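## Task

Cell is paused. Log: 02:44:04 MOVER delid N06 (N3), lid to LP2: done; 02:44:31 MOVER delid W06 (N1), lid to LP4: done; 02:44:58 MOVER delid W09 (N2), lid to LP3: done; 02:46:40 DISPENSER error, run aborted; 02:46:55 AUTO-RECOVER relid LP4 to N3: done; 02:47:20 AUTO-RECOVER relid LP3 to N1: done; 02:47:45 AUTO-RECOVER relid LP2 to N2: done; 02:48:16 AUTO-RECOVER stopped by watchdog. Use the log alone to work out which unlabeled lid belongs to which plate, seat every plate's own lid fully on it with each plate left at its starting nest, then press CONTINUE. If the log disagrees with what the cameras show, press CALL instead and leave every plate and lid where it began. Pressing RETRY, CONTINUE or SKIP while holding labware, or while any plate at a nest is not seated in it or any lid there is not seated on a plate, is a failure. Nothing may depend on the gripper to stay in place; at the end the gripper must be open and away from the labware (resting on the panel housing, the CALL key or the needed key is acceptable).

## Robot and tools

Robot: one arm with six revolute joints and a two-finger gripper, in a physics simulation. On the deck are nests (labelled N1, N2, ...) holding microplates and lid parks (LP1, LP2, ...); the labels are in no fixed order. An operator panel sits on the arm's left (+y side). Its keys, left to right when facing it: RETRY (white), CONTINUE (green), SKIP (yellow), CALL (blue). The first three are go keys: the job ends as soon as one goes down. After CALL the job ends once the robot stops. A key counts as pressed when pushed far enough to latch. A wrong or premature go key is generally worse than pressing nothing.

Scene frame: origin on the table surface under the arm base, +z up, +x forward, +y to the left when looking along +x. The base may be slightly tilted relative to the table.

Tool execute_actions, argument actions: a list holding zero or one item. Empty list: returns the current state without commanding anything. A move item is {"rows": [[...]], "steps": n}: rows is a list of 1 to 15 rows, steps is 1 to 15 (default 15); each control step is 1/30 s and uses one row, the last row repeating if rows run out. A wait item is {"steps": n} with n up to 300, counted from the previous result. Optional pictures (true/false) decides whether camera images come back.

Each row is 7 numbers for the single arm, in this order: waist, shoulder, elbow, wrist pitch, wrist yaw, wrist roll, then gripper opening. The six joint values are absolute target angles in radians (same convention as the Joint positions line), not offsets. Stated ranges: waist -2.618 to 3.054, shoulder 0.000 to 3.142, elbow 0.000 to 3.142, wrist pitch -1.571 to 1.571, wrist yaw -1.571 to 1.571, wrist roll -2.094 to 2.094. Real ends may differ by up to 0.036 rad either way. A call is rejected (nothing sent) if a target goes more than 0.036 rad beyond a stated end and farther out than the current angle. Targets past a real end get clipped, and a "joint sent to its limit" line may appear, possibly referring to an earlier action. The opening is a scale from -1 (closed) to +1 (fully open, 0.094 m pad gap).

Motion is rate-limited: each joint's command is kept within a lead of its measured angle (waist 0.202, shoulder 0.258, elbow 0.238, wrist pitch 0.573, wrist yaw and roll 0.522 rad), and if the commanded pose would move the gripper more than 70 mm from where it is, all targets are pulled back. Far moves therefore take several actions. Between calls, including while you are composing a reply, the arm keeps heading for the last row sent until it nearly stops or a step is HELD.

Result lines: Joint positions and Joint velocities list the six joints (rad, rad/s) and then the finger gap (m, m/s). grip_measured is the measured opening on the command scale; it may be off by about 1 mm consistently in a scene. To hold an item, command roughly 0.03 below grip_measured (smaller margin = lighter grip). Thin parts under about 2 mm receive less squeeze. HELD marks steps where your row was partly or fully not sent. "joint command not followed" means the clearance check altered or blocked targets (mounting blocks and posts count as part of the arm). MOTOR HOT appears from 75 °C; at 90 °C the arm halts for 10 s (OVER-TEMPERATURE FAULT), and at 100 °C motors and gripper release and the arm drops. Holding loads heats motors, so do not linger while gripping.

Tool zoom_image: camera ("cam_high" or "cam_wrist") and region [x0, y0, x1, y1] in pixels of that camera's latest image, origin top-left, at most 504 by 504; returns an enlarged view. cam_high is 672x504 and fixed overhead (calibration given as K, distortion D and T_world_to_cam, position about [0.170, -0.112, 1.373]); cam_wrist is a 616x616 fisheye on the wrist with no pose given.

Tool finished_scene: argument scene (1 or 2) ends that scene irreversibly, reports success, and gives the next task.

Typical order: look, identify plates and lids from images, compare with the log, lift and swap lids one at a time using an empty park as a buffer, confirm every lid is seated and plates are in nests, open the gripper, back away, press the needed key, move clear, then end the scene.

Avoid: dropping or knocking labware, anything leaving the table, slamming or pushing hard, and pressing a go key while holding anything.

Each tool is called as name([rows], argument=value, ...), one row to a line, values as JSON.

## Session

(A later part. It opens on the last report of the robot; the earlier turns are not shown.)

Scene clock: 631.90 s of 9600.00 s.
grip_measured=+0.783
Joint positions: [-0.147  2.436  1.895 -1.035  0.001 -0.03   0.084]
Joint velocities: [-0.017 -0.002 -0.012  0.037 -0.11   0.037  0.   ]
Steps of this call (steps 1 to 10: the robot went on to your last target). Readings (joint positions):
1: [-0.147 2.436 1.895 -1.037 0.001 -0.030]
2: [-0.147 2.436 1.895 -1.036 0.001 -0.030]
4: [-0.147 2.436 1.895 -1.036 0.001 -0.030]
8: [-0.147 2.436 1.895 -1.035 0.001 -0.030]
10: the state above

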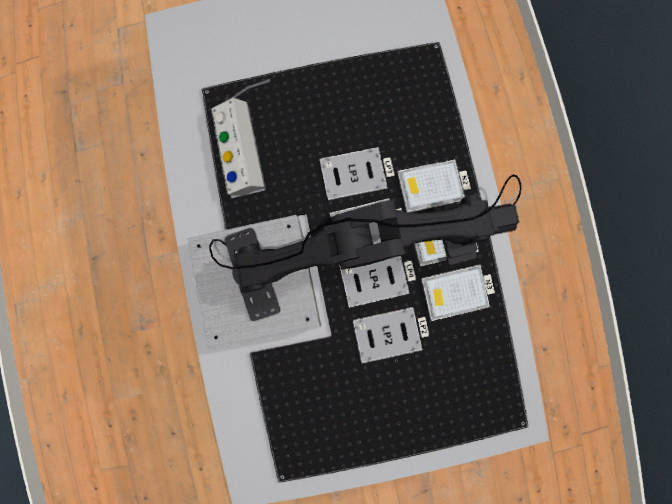

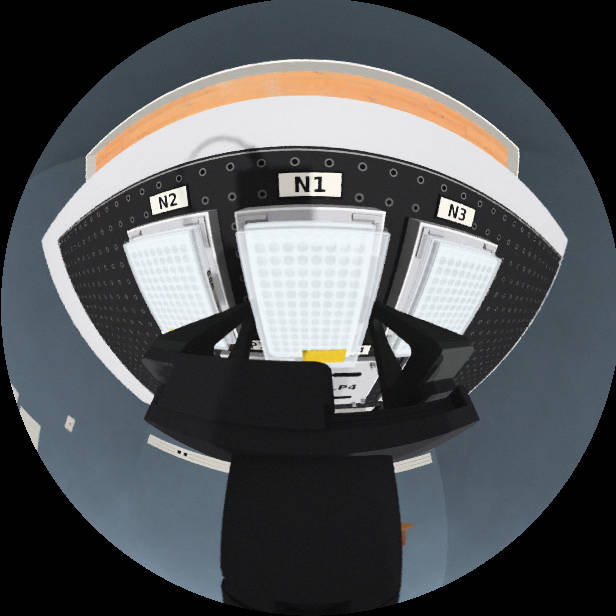

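execute_actions([
  {"rows": [[-0.14, 2.439, 1.889, -1.018, -0.01, -0.018, 0.75]], "steps": 15},
], pictures=true)

zoom_image(camera="cam_wrist", region=[210, 180, 410, 370])

Scene clock: 640.93 s of 9600.00 s.
grip_measured=+0.783
Joint positions: [-0.147  2.436  1.895 -1.035 -0.003 -0.025  0.084]
Joint velocities: [-0.012  0.012 -0.002  0.007 -0.081 -0.066  0.   ]
Steps of this call (steps 1 to 15: the robot went on to your last target; steps 16 to 90: nothing new was sent; then 5.53 s passed at rest; steps 91 to 105: all 15 steps of this action). Readings (joint positions):
91: [-0.147 2.436 1.895 -1.035 0.001 -0.030]
92: [-0.147 2.436 1.895 -1.035 0.000 -0.029]
94: [-0.147 2.436 1.895 -1.035 -0.002 -0.027]
98: [-0.147 2.436 1.895 -1.035 -0.003 -0.026]
105: the state above

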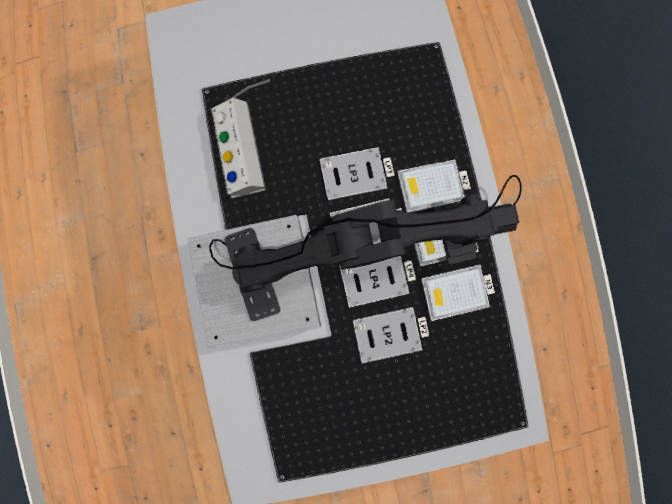

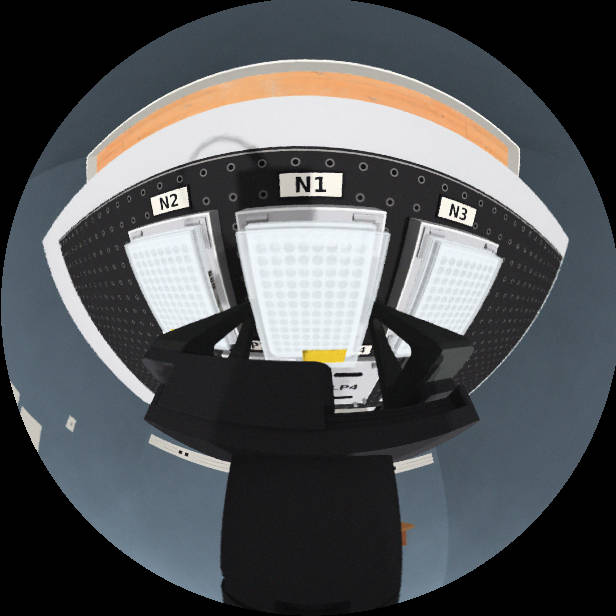

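Region (210, 180, 410, 370) of cam_wrist's 616x616 image, scaled by 2.520, with more detail than that image has; it fills the top 479 rows of this view, and the rest is white.

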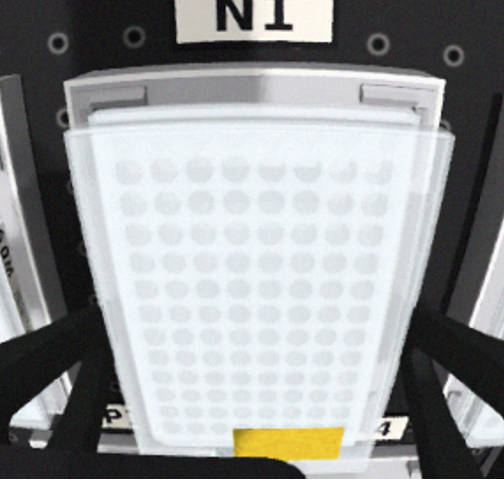

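execute_actions([
  {"rows": [[-0.14, 2.459, 1.889, -1.012, -0.01, -0.018, 0.75], [-0.14, 2.459, 1.889, -1.008, -0.01, -0.018, 0.75], [-0.14, 2.459, 1.889, -1.0055, -0.01, -0.018, 0.75]], "steps": 15},
], pictures=false)

execute_actions([
  {"steps": 10},
], pictures=true)

zoom_image(camera="cam_wrist", region=[210, 180, 410, 370])

Scene clock: 644.07 s of 9600.00 s.
grip_measured=+0.783
Joint positions: [-0.147  2.456  1.895 -1.026 -0.005 -0.025  0.084]
Joint velocities: [-0.017 -0.012  0.002  0.037  0.037  0.007 -0.001]
Steps of this call (steps 1 to 15: the robot went on to your last target; steps 16 to 79: nothing new was sent; steps 80 to 94: all 15 steps of this action). Readings (joint positions):
80: [-0.147 2.437 1.895 -1.035 -0.003 -0.025]
81: [-0.147 2.439 1.895 -1.033 -0.003 -0.025]
83: [-0.147 2.445 1.895 -1.030 -0.003 -0.025]
87: [-0.147 2.455 1.895 -1.028 -0.004 -0.025]
94: the state above

Scene clock: 644.40 s of 9600.00 s.
grip_measured=+0.783
Joint positions: [-0.147  2.456  1.895 -1.026 -0.005 -0.025  0.084]
Joint velocities: [-0.012 -0.002 -0.002 -0.022  0.007  0.022 -0.001]
Steps of this call (steps 1 to 10: the robot went on to your last target). Readings (joint positions):
1: [-0.147 2.456 1.895 -1.026 -0.005 -0.025]
2: [-0.147 2.456 1.895 -1.026 -0.005 -0.025]
4: [-0.147 2.456 1.895 -1.026 -0.005 -0.025]
8: [-0.147 2.456 1.895 -1.026 -0.005 -0.025]
10: the state above

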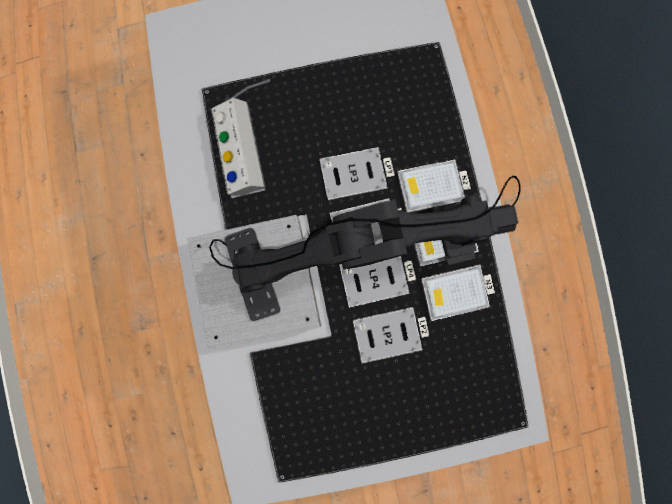

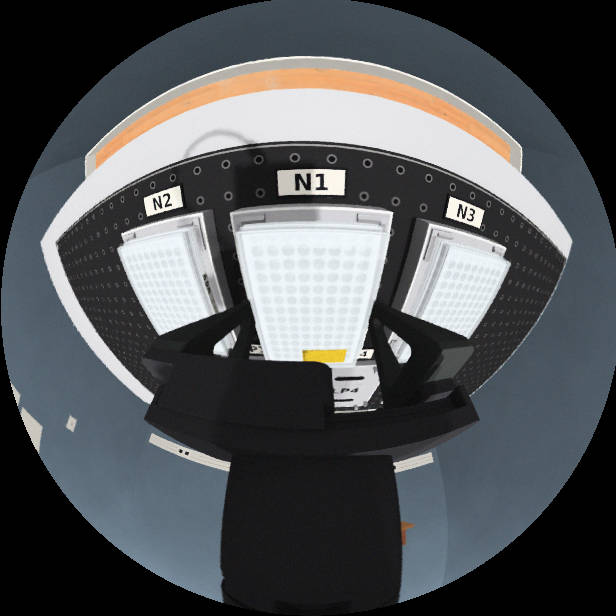

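Region (210, 180, 410, 370) of cam_wrist's 616x616 image, scaled by 2.520, with more detail than that image has; it fills the top 479 rows of this view, and the rest is white.

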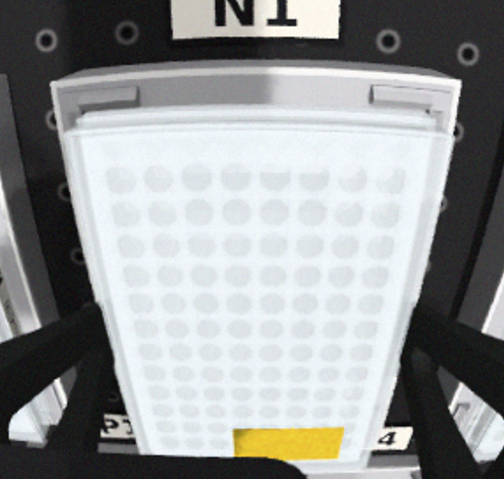

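execute_actions([
  {"rows": [[-0.14, 2.479, 1.889, -1.004, -0.01, -0.018, 0.75], [-0.14, 2.479, 1.889, -1.004, -0.01, -0.018, 0.75], [-0.14, 2.461, 1.889, -1.004, -0.01, -0.018, 0.75]], "steps": 12},
], pictures=true)

zoom_image(camera="cam_wrist", region=[210, 180, 410, 370])

Scene clock: 648.03 s of 9600.00 s.
grip_measured=+0.783
Joint positions: [-0.147  2.46   1.895 -1.023 -0.005 -0.024  0.084]
Joint velocities: [ 0.007  0.007 -0.017 -0.081  0.051 -0.007  0.   ]
Steps of this call (steps 1 to 15: the robot went on to your last target; steps 16 to 90: nothing new was sent; then 0.23 s passed at rest; steps 91 to 102: all 12 steps of this action). Readings (joint positions):
91: [-0.147 2.457 1.895 -1.026 -0.005 -0.025]
92: [-0.147 2.459 1.895 -1.025 -0.005 -0.025]
94: [-0.147 2.460 1.895 -1.024 -0.005 -0.024]
98: [-0.147 2.460 1.895 -1.023 -0.005 -0.024]
102: the state above

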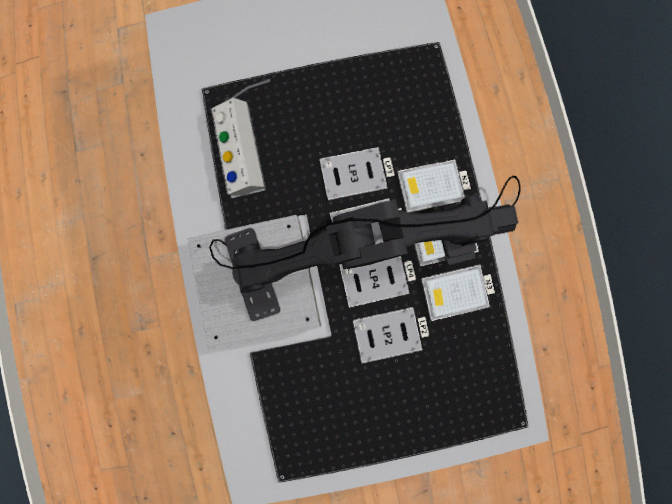

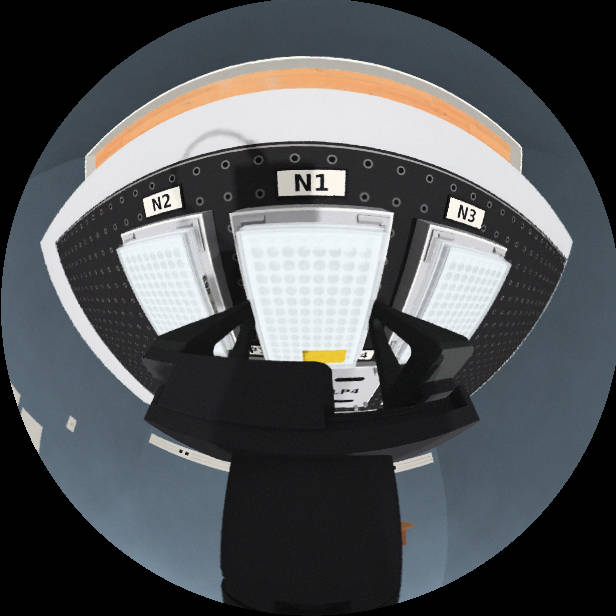

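Region (210, 180, 410, 370) of cam_wrist's 616x616 image, scaled by 2.520, with more detail than that image has; it fills the top 479 rows of this view, and the rest is white.

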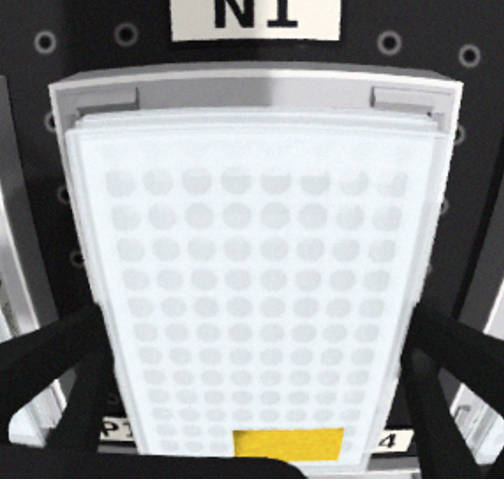

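execute_actions([
  {"rows": [[-0.14, 2.46, 1.889, -1.01, -0.01, -0.018, 0.79], [-0.14, 2.46, 1.889, -1.01, -0.01, -0.018, 0.82], [-0.14, 2.46, 1.889, -1.01, -0.01, -0.018, 0.86], [-0.14, 2.46, 1.889, -1.01, -0.01, -0.018, 0.91], [-0.14, 2.46, 1.889, -1.01, -0.01, -0.018, 0.96], [-0.14, 2.46, 1.889, -1.01, -0.01, -0.018, 1.0]], "steps": 12},
], pictures=true)

zoom_image(camera="cam_wrist", region=[210, 180, 410, 370])

zoom_image(camera="cam_high", region=[180, 70, 320, 220])

Scene clock: 651.37 s of 9600.00 s.
grip_measured=+1.000
Joint positions: [-0.147  2.46   1.895 -1.023 -0.005 -0.024  0.094]
Joint velocities: [-0.012 -0.012 -0.002 -0.037 -0.022  0.007  0.   ]
Steps of this call (steps 1 to 15: the robot went on to your last target; steps 16 to 88: nothing new was sent; steps 89 to 100: all 12 steps of this action). Readings (joint positions):
89: [-0.147 2.460 1.895 -1.023 -0.005 -0.024]
90: [-0.147 2.460 1.895 -1.023 -0.005 -0.024]
92: [-0.147 2.460 1.895 -1.023 -0.005 -0.024]
96: [-0.147 2.460 1.895 -1.023 -0.005 -0.024]
100: the state above

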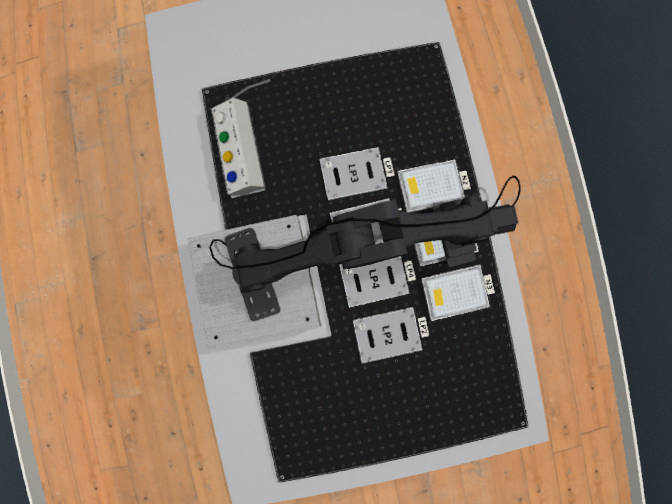

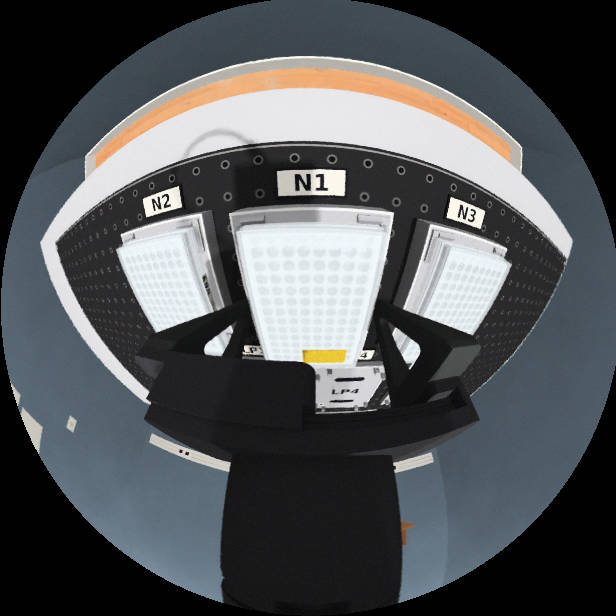

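Region (210, 180, 410, 370) of cam_wrist's 616x616 image, scaled by 2.520, with more detail than that image has; it fills the top 479 rows of this view, and the rest is white.

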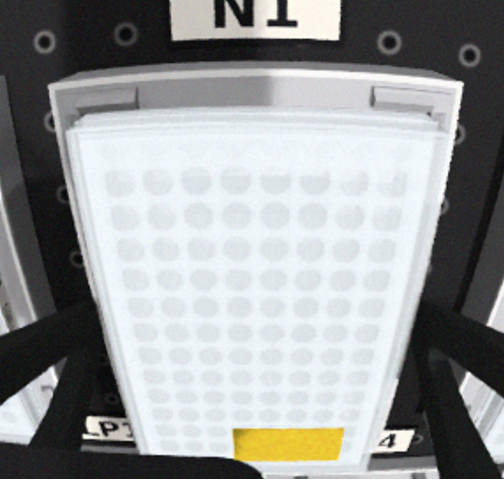

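Region (180, 70, 320, 220) of cam_high's 672x504 image, scaled by 3.360, with more detail than that image has; it fills the left 470 columns of this view, and the rest is white.

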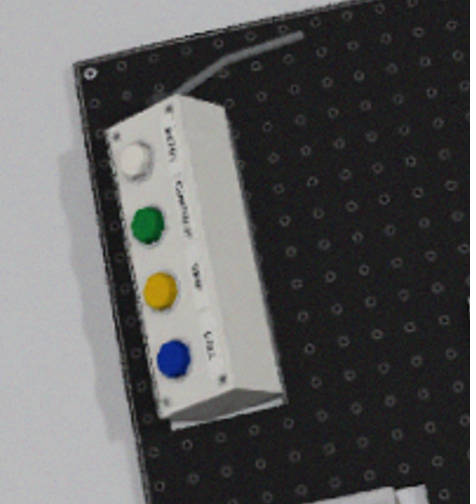

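execute_actions([
  {"rows": [[-0.147, 2.42, 1.891, -1.0404, -0.005, -0.018, 1.0], [-0.147, 2.42, 1.891, -1.0415, -0.005, -0.018, 1.0], [-0.147, 2.42, 1.891, -1.0433, -0.005, -0.018, 1.0], [-0.147, 2.419, 1.891, -1.0459, -0.005, -0.018, 1.0], [-0.147, 2.4152, 1.891, -1.0492, -0.005, -0.018, 1.0], [-0.147, 2.4088, 1.891, -1.0532, -0.005, -0.018, 1.0], [-0.147, 2.4012, 1.891, -1.0578, -0.005, -0.018, 1.0], [-0.147, 2.3926, 1.891, -1.0632, -0.005, -0.018, 1.0], [-0.147, 2.3829, 1.891, -1.0692, -0.005, -0.018, 1.0], [-0.147, 2.3722, 1.891, -1.0758, -0.005, -0.018, 1.0], [-0.1454, 2.3606, 1.8904, -1.0757, -0.005, -0.018, 1.0], [-0.1408, 2.348, 1.8886, -1.0753, -0.005, -0.018, 1.0], [-0.1331, 2.3346, 1.8855, -1.0746, -0.005, -0.018, 1.0], [-0.1224, 2.3203, 1.8813, -1.0737, -0.005, -0.018, 1.0], [-0.1087, 2.3053, 1.8759, -1.0726, -0.005, -0.018, 1.0]], "steps": 15},
], pictures=true)

execute_actions([
  {"rows": [[-0.092, 2.2896, 1.8693, -1.0711, -0.005, -0.018, 1.0], [-0.0724, 2.2732, 1.8616, -1.0695, -0.005, -0.018, 1.0], [-0.0501, 2.2563, 1.8528, -1.0676, -0.005, -0.018, 1.0], [-0.025, 2.2389, 1.8429, -1.0655, -0.005, -0.018, 1.0], [0.0026, 2.221, 1.832, -1.0631, -0.005, -0.018, 0.9], [0.0328, 2.2027, 1.8201, -1.0606, -0.005, -0.018, 0.8], [0.0654, 2.1842, 1.8072, -1.0578, -0.005, -0.018, 0.7], [0.1002, 2.1654, 1.7935, -1.0549, -0.005, -0.018, 0.6], [0.1371, 2.1465, 1.779, -1.0517, -0.005, -0.018, 0.5], [0.176, 2.1275, 1.7636, -1.0484, -0.005, -0.018, 0.4], [0.2167, 2.1085, 1.7476, -1.045, -0.005, -0.018, 0.3], [0.259, 2.0896, 1.7309, -1.0414, -0.005, -0.018, 0.2], [0.3029, 2.0708, 1.7136, -1.0377, -0.005, -0.018, 0.1], [0.3481, 2.0523, 1.6957, -1.0338, -0.005, -0.018, 0.0], [0.3944, 2.034, 1.6775, -1.0299, -0.005, -0.018, -0.1]], "steps": 15},
], pictures=false)

execute_actions([
  {"rows": [[0.4417, 2.0161, 1.6588, -1.0259, -0.005, -0.018, -0.2], [0.4897, 1.9987, 1.6399, -1.0218, -0.005, -0.018, -0.3], [0.5383, 1.9818, 1.6207, -1.0177, -0.005, -0.018, -0.4], [0.5873, 1.9654, 1.6014, -1.0136, -0.005, -0.018, -0.5], [0.6365, 1.9497, 1.582, -1.0094, -0.005, -0.018, -0.6], [0.6857, 1.9347, 1.5626, -1.0052, -0.005, -0.018, -0.7], [0.7347, 1.9204, 1.5433, -1.0011, -0.005, -0.018, -0.8], [0.7833, 1.907, 1.5241, -0.997, -0.005, -0.018, -0.9], [0.8313, 1.8944, 1.5052, -0.9929, -0.005, -0.018, -1.0], [0.8786, 1.8828, 1.4865, -0.9889, -0.005, -0.018, -1.0], [0.9249, 1.8721, 1.4683, -0.985, -0.005, -0.018, -1.0], [0.9701, 1.8624, 1.4504, -0.9811, -0.005, -0.018, -1.0], [1.014, 1.8538, 1.4331, -0.9774, -0.005, -0.018, -1.0], [1.0563, 1.8462, 1.4164, -0.9738, -0.005, -0.018, -1.0], [1.097, 1.8398, 1.4004, -0.9704, -0.005, -0.018, -1.0]], "steps": 15},
], pictures=false)

execute_actions([
  {"rows": [[1.1359, 1.8345, 1.385, -0.9671, -0.005, -0.018, -1.0], [1.1728, 1.8304, 1.3705, -0.9639, -0.005, -0.018, -1.0], [1.2076, 1.828, 1.3568, -0.961, -0.005, -0.018, -1.0], [1.2402, 1.828, 1.3439, -0.9582, -0.005, -0.018, -1.0], [1.2704, 1.828, 1.332, -0.9557, -0.005, -0.018, -1.0], [1.298, 1.828, 1.3211, -0.9533, -0.005, -0.018, -1.0], [1.3231, 1.828, 1.3112, -0.9512, -0.005, -0.018, -1.0], [1.3454, 1.828, 1.3024, -0.9493, -0.005, -0.018, -1.0], [1.365, 1.828, 1.2947, -0.9477, -0.005, -0.018, -1.0], [1.3817, 1.828, 1.2881, -0.9462, -0.005, -0.018, -1.0], [1.3954, 1.828, 1.2827, -0.9451, -0.005, -0.018, -1.0], [1.4061, 1.828, 1.2785, -0.9442, -0.005, -0.018, -1.0], [1.4138, 1.828, 1.2754, -0.9435, -0.005, -0.018, -1.0], [1.4184, 1.828, 1.2736, -0.9431, -0.005, -0.018, -1.0], [1.42, 1.828, 1.273, -0.943, -0.005, -0.018, -1.0]], "steps": 15},
], pictures=false)

execute_actions([
  {"steps": 15},
], pictures=true)

Scene clock: 703.00 s of 9600.00 s.
grip_measured=+1.000
Joint positions: [-0.142  2.373  1.891 -1.054 -0.005 -0.024  0.094]
Joint velocities: [ 0.105 -0.505 -0.1   -0.022  0.037 -0.007  0.   ]
Steps of this call (steps 1 to 15: the robot went on to your last target; steps 16 to 90: nothing new was sent; then 48.13 s passed at rest; steps 91 to 105: all 15 steps of this action). Readings (joint positions):
91: [-0.147 2.460 1.895 -1.023 -0.005 -0.024]
92: [-0.147 2.460 1.895 -1.023 -0.005 -0.024]
94: [-0.147 2.460 1.895 -1.025 -0.005 -0.024]
98: [-0.147 2.453 1.895 -1.034 -0.005 -0.024]
105: the state above

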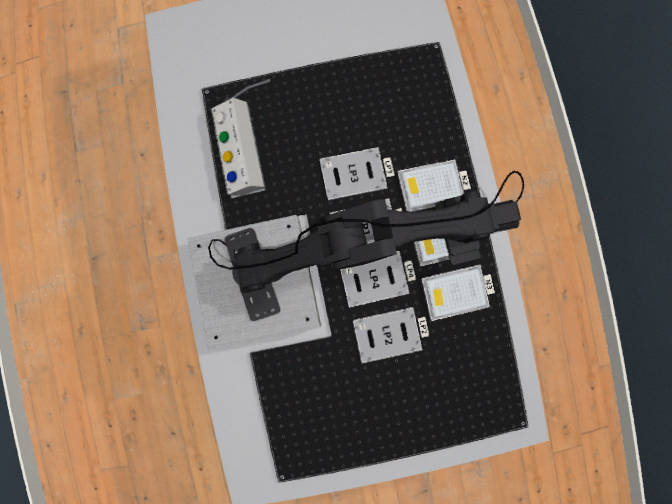

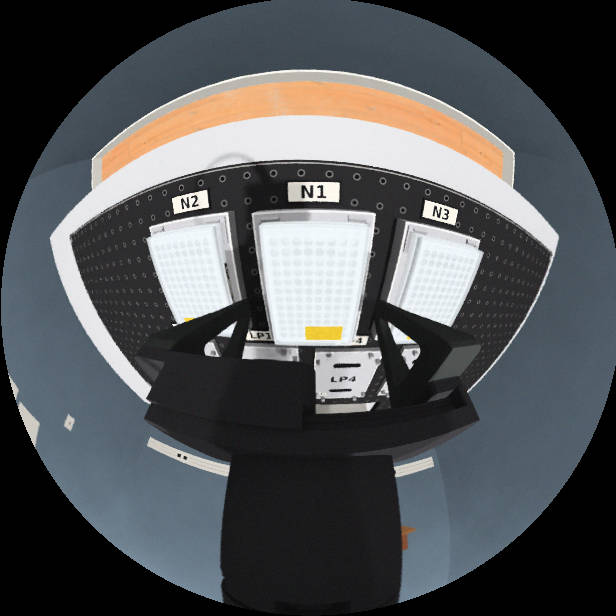

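Scene clock: 703.50 s of 9600.00 s.
grip_measured=-0.052
Joint positions: [ 0.314  2.101  1.718 -1.044 -0.001 -0.022  0.045]
Joint velocities: [ 1.258 -0.52  -0.515  0.051 -0.037  0.051 -0.092]
Steps of this call (steps 1 to 15: all 15 steps of this action). Readings (joint positions):
1: [-0.136 2.355 1.886 -1.054 -0.004 -0.024]
2: [-0.127 2.337 1.881 -1.054 -0.003 -0.023]
4: [-0.094 2.301 1.868 -1.054 -0.001 -0.023]
8: [0.020 2.228 1.827 -1.054 0.001 -0.023]
15: the state above

Scene clock: 704.00 s of 9600.00 s.
grip_measured=-0.986
Joint positions: [ 1.031  1.886  1.439 -0.993 -0.007 -0.022  0.001]
Joint velocities: [ 1.175 -0.242 -0.486  0.139 -0.022 -0.051 -0.001]
Steps of this call (steps 1 to 15: all 15 steps of this action). Readings (joint positions):
1: [0.361 2.083 1.700 -1.042 -0.001 -0.022]
2: [0.408 2.065 1.681 -1.038 -0.002 -0.022]
4: [0.504 2.030 1.644 -1.031 -0.002 -0.022]
8: [0.702 1.965 1.568 -1.016 -0.004 -0.022]
15: the state above

Scene clock: 704.50 s of 9600.00 s.
grip_measured=-0.986
Joint positions: [ 1.414  1.861  1.281 -0.971 -0.009 -0.022  0.001]
Joint velocities: [ 0.115 -0.012 -0.061  0.022  0.051  0.022  0.   ]
Steps of this call (steps 1 to 15: all 15 steps of this action). Readings (joint positions):
1: [1.072 1.879 1.422 -0.990 -0.008 -0.022]
2: [1.113 1.873 1.406 -0.988 -0.008 -0.022]
4: [1.186 1.864 1.377 -0.983 -0.008 -0.022]
8: [1.307 1.861 1.327 -0.975 -0.009 -0.022]
15: the state above

Scene clock: 705.00 s of 9600.00 s.
grip_measured=-0.986
Joint positions: [ 1.418  1.861  1.279 -0.965 -0.009 -0.022  0.001]
Joint velocities: [ 0.012 -0.022 -0.007  0.037 -0.022  0.022  0.001]
Steps of this call (steps 1 to 15: the robot went on to your last target). Readings (joint positions):
1: [1.417 1.861 1.280 -0.971 -0.009 -0.022]
2: [1.418 1.861 1.279 -0.970 -0.009 -0.022]
4: [1.418 1.861 1.279 -0.969 -0.009 -0.022]
8: [1.418 1.861 1.279 -0.966 -0.009 -0.022]
15: the state above
The arm was judged still, so your last target was given up. Only a new action makes it travel on or press farther. Fingers that are still opening or closing keep moving.

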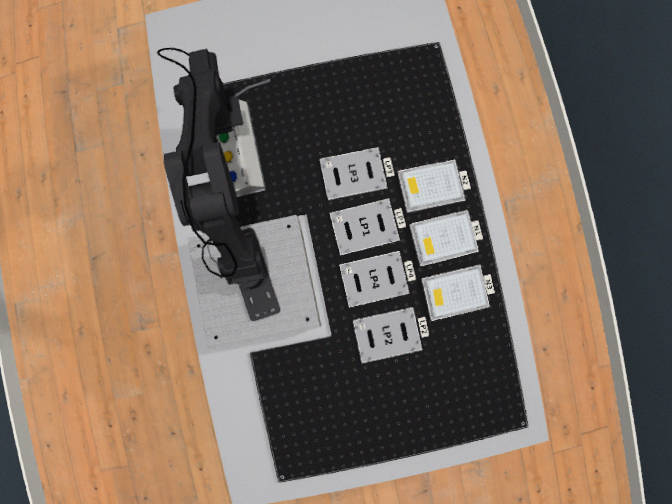

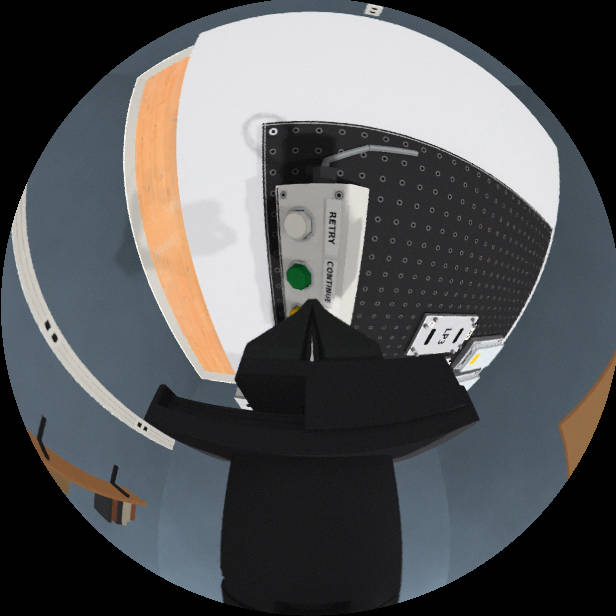

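zoom_image(camera="cam_high", region=[380, 140, 520, 330])

zoom_image(camera="cam_wrist", region=[210, 160, 410, 350])

Region (380, 140, 520, 330) of cam_high's 672x504 image, scaled by 2.653, with more detail than that image has; it fills the left 371 columns of this view, and the rest is white.

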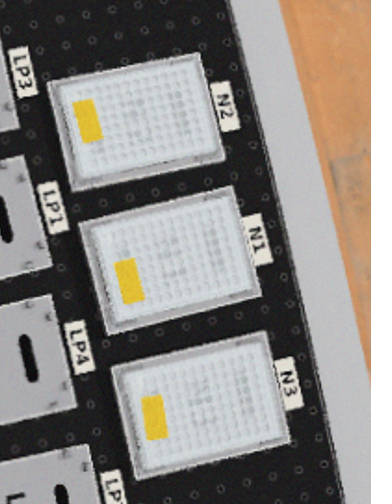

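Region (210, 160, 410, 350) of cam_wrist's 616x616 image, scaled by 2.520, with more detail than that image has; it fills the top 479 rows of this view, and the rest is white.

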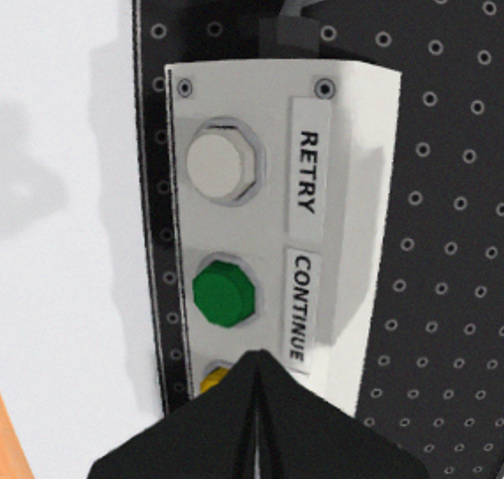

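execute_actions([
  {"rows": [[1.4257, 1.87, 1.2729, -0.9426, -0.005, -0.018, -1.0], [1.4277, 1.88, 1.2667, -0.9357, -0.005, -0.018, -1.0], [1.4309, 1.893, 1.2568, -0.9246, -0.005, -0.018, -1.0], [1.435, 1.893, 1.244, -0.9101, -0.005, -0.018, -1.0], [1.4398, 1.893, 1.229, -0.8933, -0.005, -0.018, -1.0], [1.445, 1.882, 1.213, -0.8753, -0.005, -0.018, -1.0], [1.4502, 1.882, 1.197, -0.8572, -0.005, -0.018, -1.0], [1.455, 1.882, 1.182, -0.8404, -0.005, -0.018, -1.0], [1.4591, 1.882, 1.1692, -0.8259, -0.005, -0.018, -1.0], [1.4623, 1.882, 1.1593, -0.8148, -0.005, -0.018, -1.0], [1.4643, 1.882, 1.1531, -0.8079, -0.005, -0.018, -1.0], [1.465, 1.882, 1.151, -0.8055, -0.005, -0.018, -1.0]], "steps": 15},
], pictures=false)

execute_actions([
  {"steps": 15},
], pictures=true)

zoom_image(camera="cam_wrist", region=[210, 160, 410, 350])

Scene clock: 728.53 s of 9600.00 s.
grip_measured=-0.986
Joint positions: [ 1.459  1.87   1.154 -0.855 -0.008 -0.022  0.001]
Joint velocities: [0.007 0.007 0.007 0.139 0.051 0.051 0.001]
Steps of this call (steps 1 to 90: nothing new was sent; then 20.03 s passed at rest; steps 91 to 105: all 15 steps of this action). Readings (joint positions):
91: [1.418 1.861 1.279 -0.964 -0.009 -0.022]
92: [1.418 1.861 1.279 -0.964 -0.009 -0.022]
94: [1.420 1.865 1.274 -0.953 -0.009 -0.022]
98: [1.435 1.870 1.220 -0.907 -0.008 -0.022]
105: the state above

Scene clock: 729.03 s of 9600.00 s.
grip_measured=-0.986
Joint positions: [ 1.459  1.87   1.154 -0.827 -0.008 -0.022  0.001]
Joint velocities: [ 0.007 -0.007  0.017 -0.037 -0.037  0.051 -0.001]
Steps of this call (steps 1 to 15: the robot went on to your last target). Readings (joint positions):
1: [1.459 1.870 1.154 -0.850 -0.008 -0.022]
2: [1.459 1.870 1.154 -0.844 -0.008 -0.022]
4: [1.459 1.870 1.154 -0.837 -0.008 -0.022]
8: [1.459 1.870 1.154 -0.830 -0.008 -0.022]
15: the state above

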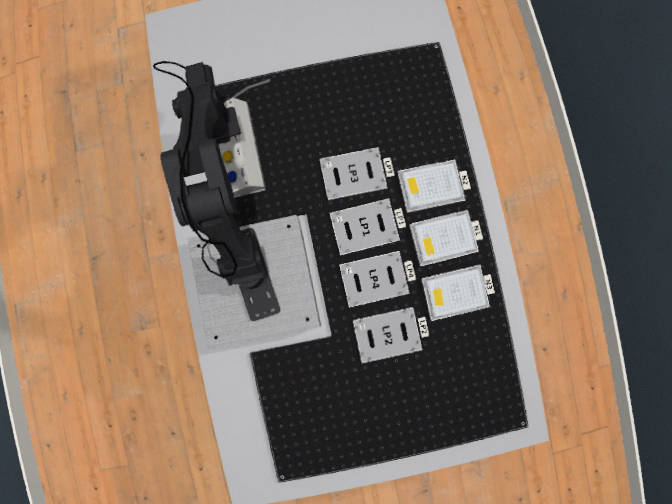

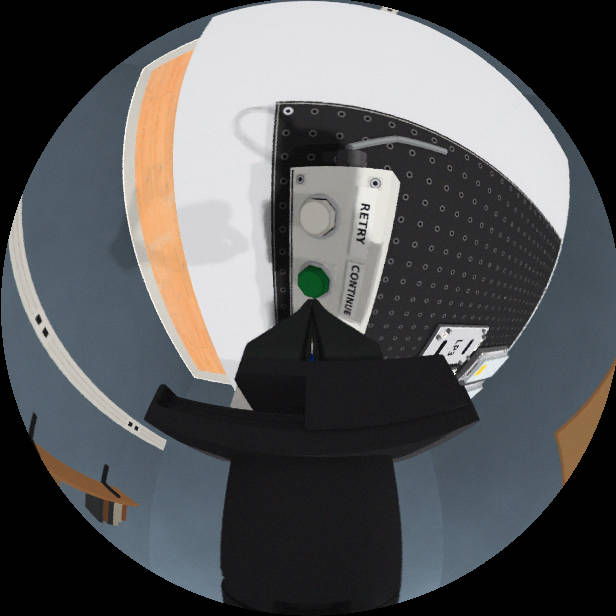

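Region (210, 160, 410, 350) of cam_wrist's 616x616 image, scaled by 2.520, with more detail than that image has; it fills the top 479 rows of this view, and the rest is white.

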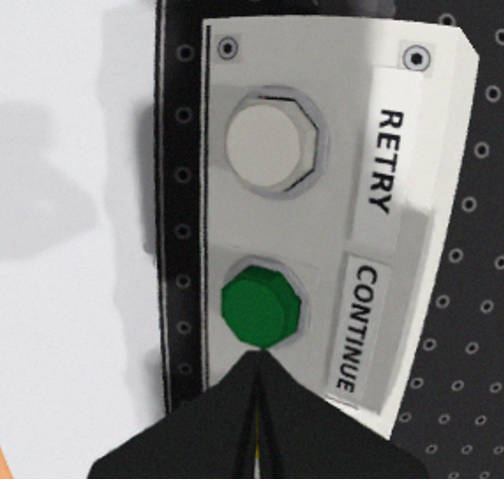

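execute_actions([
  {"rows": [[1.465, 1.895, 1.151, -0.8, -0.005, -0.018, -1.0], [1.465, 1.9, 1.151, -0.79, -0.005, -0.018, -1.0], [1.465, 1.906, 1.151, -0.78, -0.005, -0.018, -1.0], [1.465, 1.912, 1.151, -0.77, -0.005, -0.018, -1.0], [1.465, 1.918, 1.151, -0.76, -0.005, -0.018, -1.0], [1.465, 1.923, 1.151, -0.752, -0.005, -0.018, -1.0], [1.465, 1.927, 1.151, -0.749, -0.005, -0.018, -1.0]], "steps": 15},
], pictures=false)

execute_actions([
  {"steps": 12},
], pictures=true)

zoom_image(camera="cam_wrist", region=[210, 160, 410, 350])

Scene clock: 735.60 s of 9600.00 s.
grip_measured=-0.987
Joint positions: [ 1.46   1.916  1.154 -0.784 -0.014 -0.022  0.001]
Joint velocities: [ 0.022  0.002 -0.002 -0.11   0.007  0.037 -0.002]
Steps of this call (steps 1 to 15: the robot went on to your last target; steps 16 to 90: nothing new was sent; then 3.07 s passed at rest; steps 91 to 105: all 15 steps of this action). Readings (joint positions):
91: [1.459 1.871 1.154 -0.827 -0.008 -0.022]
92: [1.459 1.874 1.154 -0.824 -0.008 -0.022]
94: [1.459 1.884 1.154 -0.815 -0.008 -0.022]
98: [1.459 1.913 1.154 -0.790 -0.008 -0.022]
105: the state above

Scene clock: 736.00 s of 9600.00 s.
grip_measured=-0.987
Joint positions: [ 1.46   1.916  1.154 -0.783 -0.015 -0.022  0.001]
Joint velocities: [ 0.017 -0.002  0.007 -0.066  0.066  0.051 -0.001]
Steps of this call (steps 1 to 12: the robot went on to your last target). Readings (joint positions):
1: [1.460 1.916 1.154 -0.784 -0.015 -0.022]
2: [1.460 1.916 1.154 -0.784 -0.015 -0.022]
4: [1.460 1.916 1.154 -0.784 -0.015 -0.022]
8: [1.460 1.916 1.154 -0.784 -0.015 -0.022]
12: the state above

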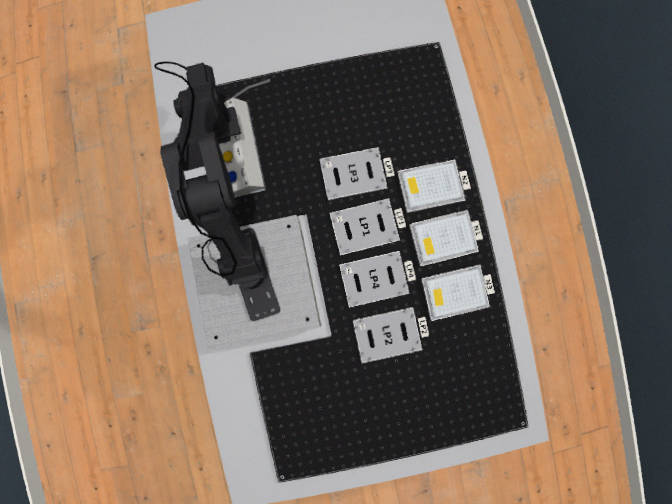

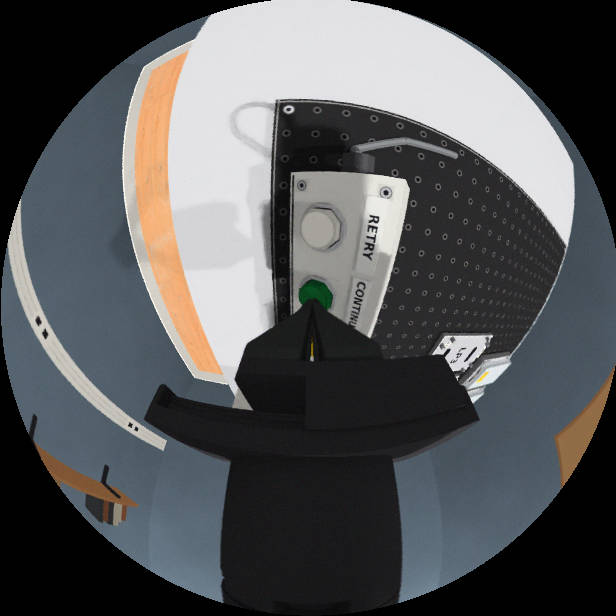

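Region (210, 160, 410, 350) of cam_wrist's 616x616 image, scaled by 2.520, with more detail than that image has; it fills the top 479 rows of this view, and the rest is white.

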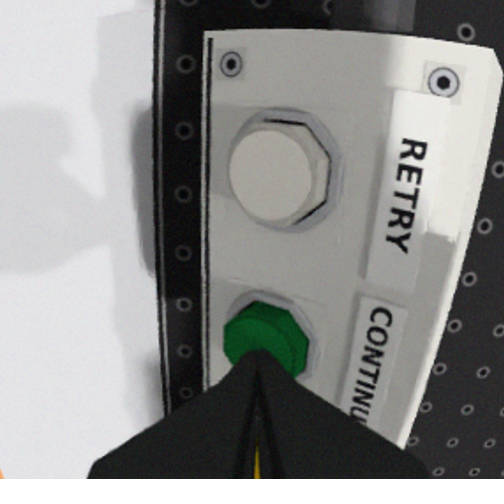

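execute_actions([
  {"rows": [[1.458, 1.935, 1.151, -0.77, 0.0, -0.018, -1.0], [1.458, 1.94, 1.151, -0.77, 0.0, -0.018, -1.0], [1.458, 1.945, 1.151, -0.77, 0.0, -0.018, -1.0], [1.458, 1.95, 1.151, -0.77, 0.0, -0.018, -1.0], [1.458, 1.955, 1.151, -0.77, 0.0, -0.018, -1.0]], "steps": 15},
], pictures=true)

zoom_image(camera="cam_wrist", region=[210, 160, 410, 350])

Scene clock: 739.40 s of 9600.00 s.
grip_measured=-0.987
Joint positions: [ 1.46   1.924  1.154 -0.783 -0.021 -0.022  0.001]
Joint velocities: [-0.002  0.002  0.007  0.007  0.051 -0.095 -0.   ]
Steps of this call (steps 1 to 15: the robot went on to your last target; steps 16 to 87: nothing new was sent; steps 88 to 102: all 15 steps of this action). Readings (joint positions):
88: [1.460 1.916 1.154 -0.783 -0.015 -0.022]
89: [1.460 1.916 1.154 -0.783 -0.015 -0.022]
91: [1.460 1.917 1.154 -0.783 -0.015 -0.022]
95: [1.460 1.924 1.154 -0.783 -0.019 -0.022]
102: the state above

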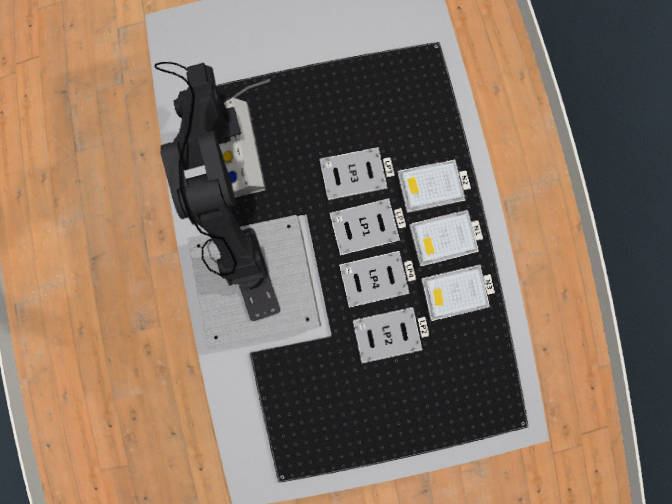

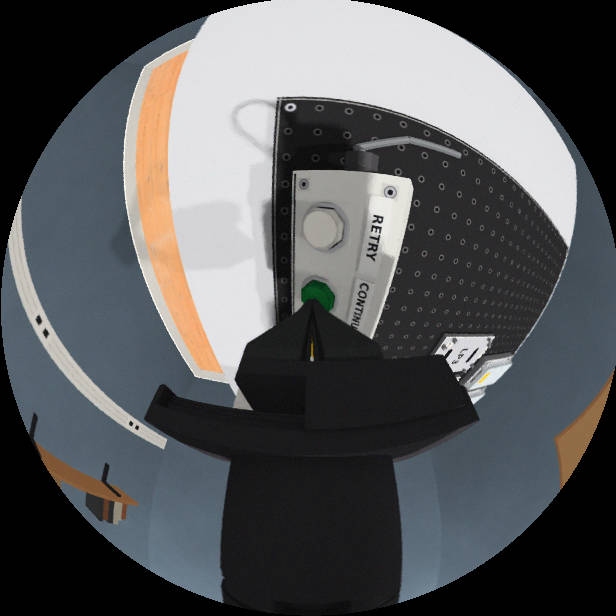

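Region (210, 160, 410, 350) of cam_wrist's 616x616 image, scaled by 2.520, with more detail than that image has; it fills the top 479 rows of this view, and the rest is white.

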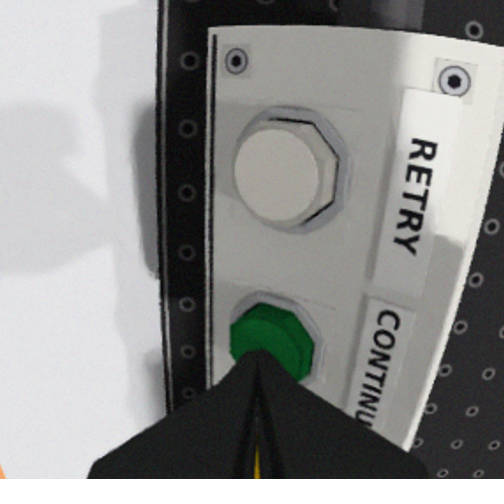

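execute_actions([
  {"rows": [[1.45, 1.96, 1.151, -0.77, 0.02, -0.018, -1.0], [1.447, 1.965, 1.151, -0.77, 0.025, -0.018, -1.0], [1.444, 1.97, 1.151, -0.77, 0.03, -0.018, -1.0], [1.442, 1.975, 1.151, -0.77, 0.03, -0.018, -1.0], [1.44, 1.98, 1.151, -0.77, 0.03, -0.018, -1.0]], "steps": 15},
], pictures=true)

zoom_image(camera="cam_wrist", region=[210, 160, 410, 350])

Scene clock: 742.10 s of 9600.00 s.
grip_measured=-0.987
Joint positions: [ 1.46   1.934  1.154 -0.781 -0.021 -0.022  0.001]
Joint velocities: [-0.007  0.012  0.012 -0.022  0.007 -0.007  0.   ]
The task's run ended inside this call: 10 steps that you had sent did not run.
Steps of this call (steps 1 to 15: the robot went on to your last target; steps 16 to 76: nothing new was sent; steps 77 to 81: the first 5 steps of this action). Readings (joint positions):
77: [1.460 1.924 1.154 -0.783 -0.021 -0.022]
78: [1.460 1.924 1.154 -0.783 -0.021 -0.022]
80: [1.460 1.928 1.154 -0.782 -0.019 -0.022]
81: [1.460 1.932 1.154 -0.781 -0.016 -0.022]
The task's run has ended: the event that ends the task has happened. This ends this scene only. If you have not yet called finished_scene for this scene, call it to go on to the next scene.

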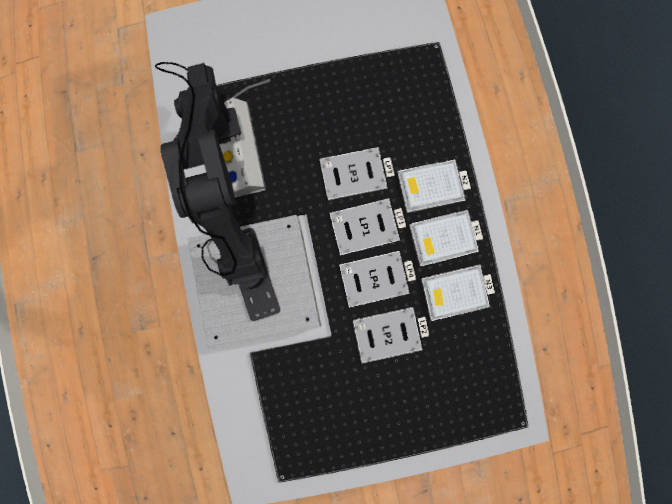

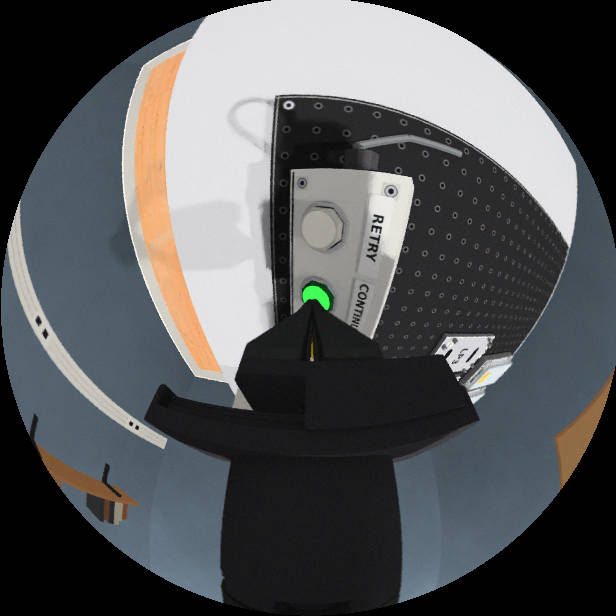

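This scene is finished. If you have not yet called finished_scene for this scene, call it to go on to the next scene.

finished_scene(scene=1)

The scene is finished: the task was done.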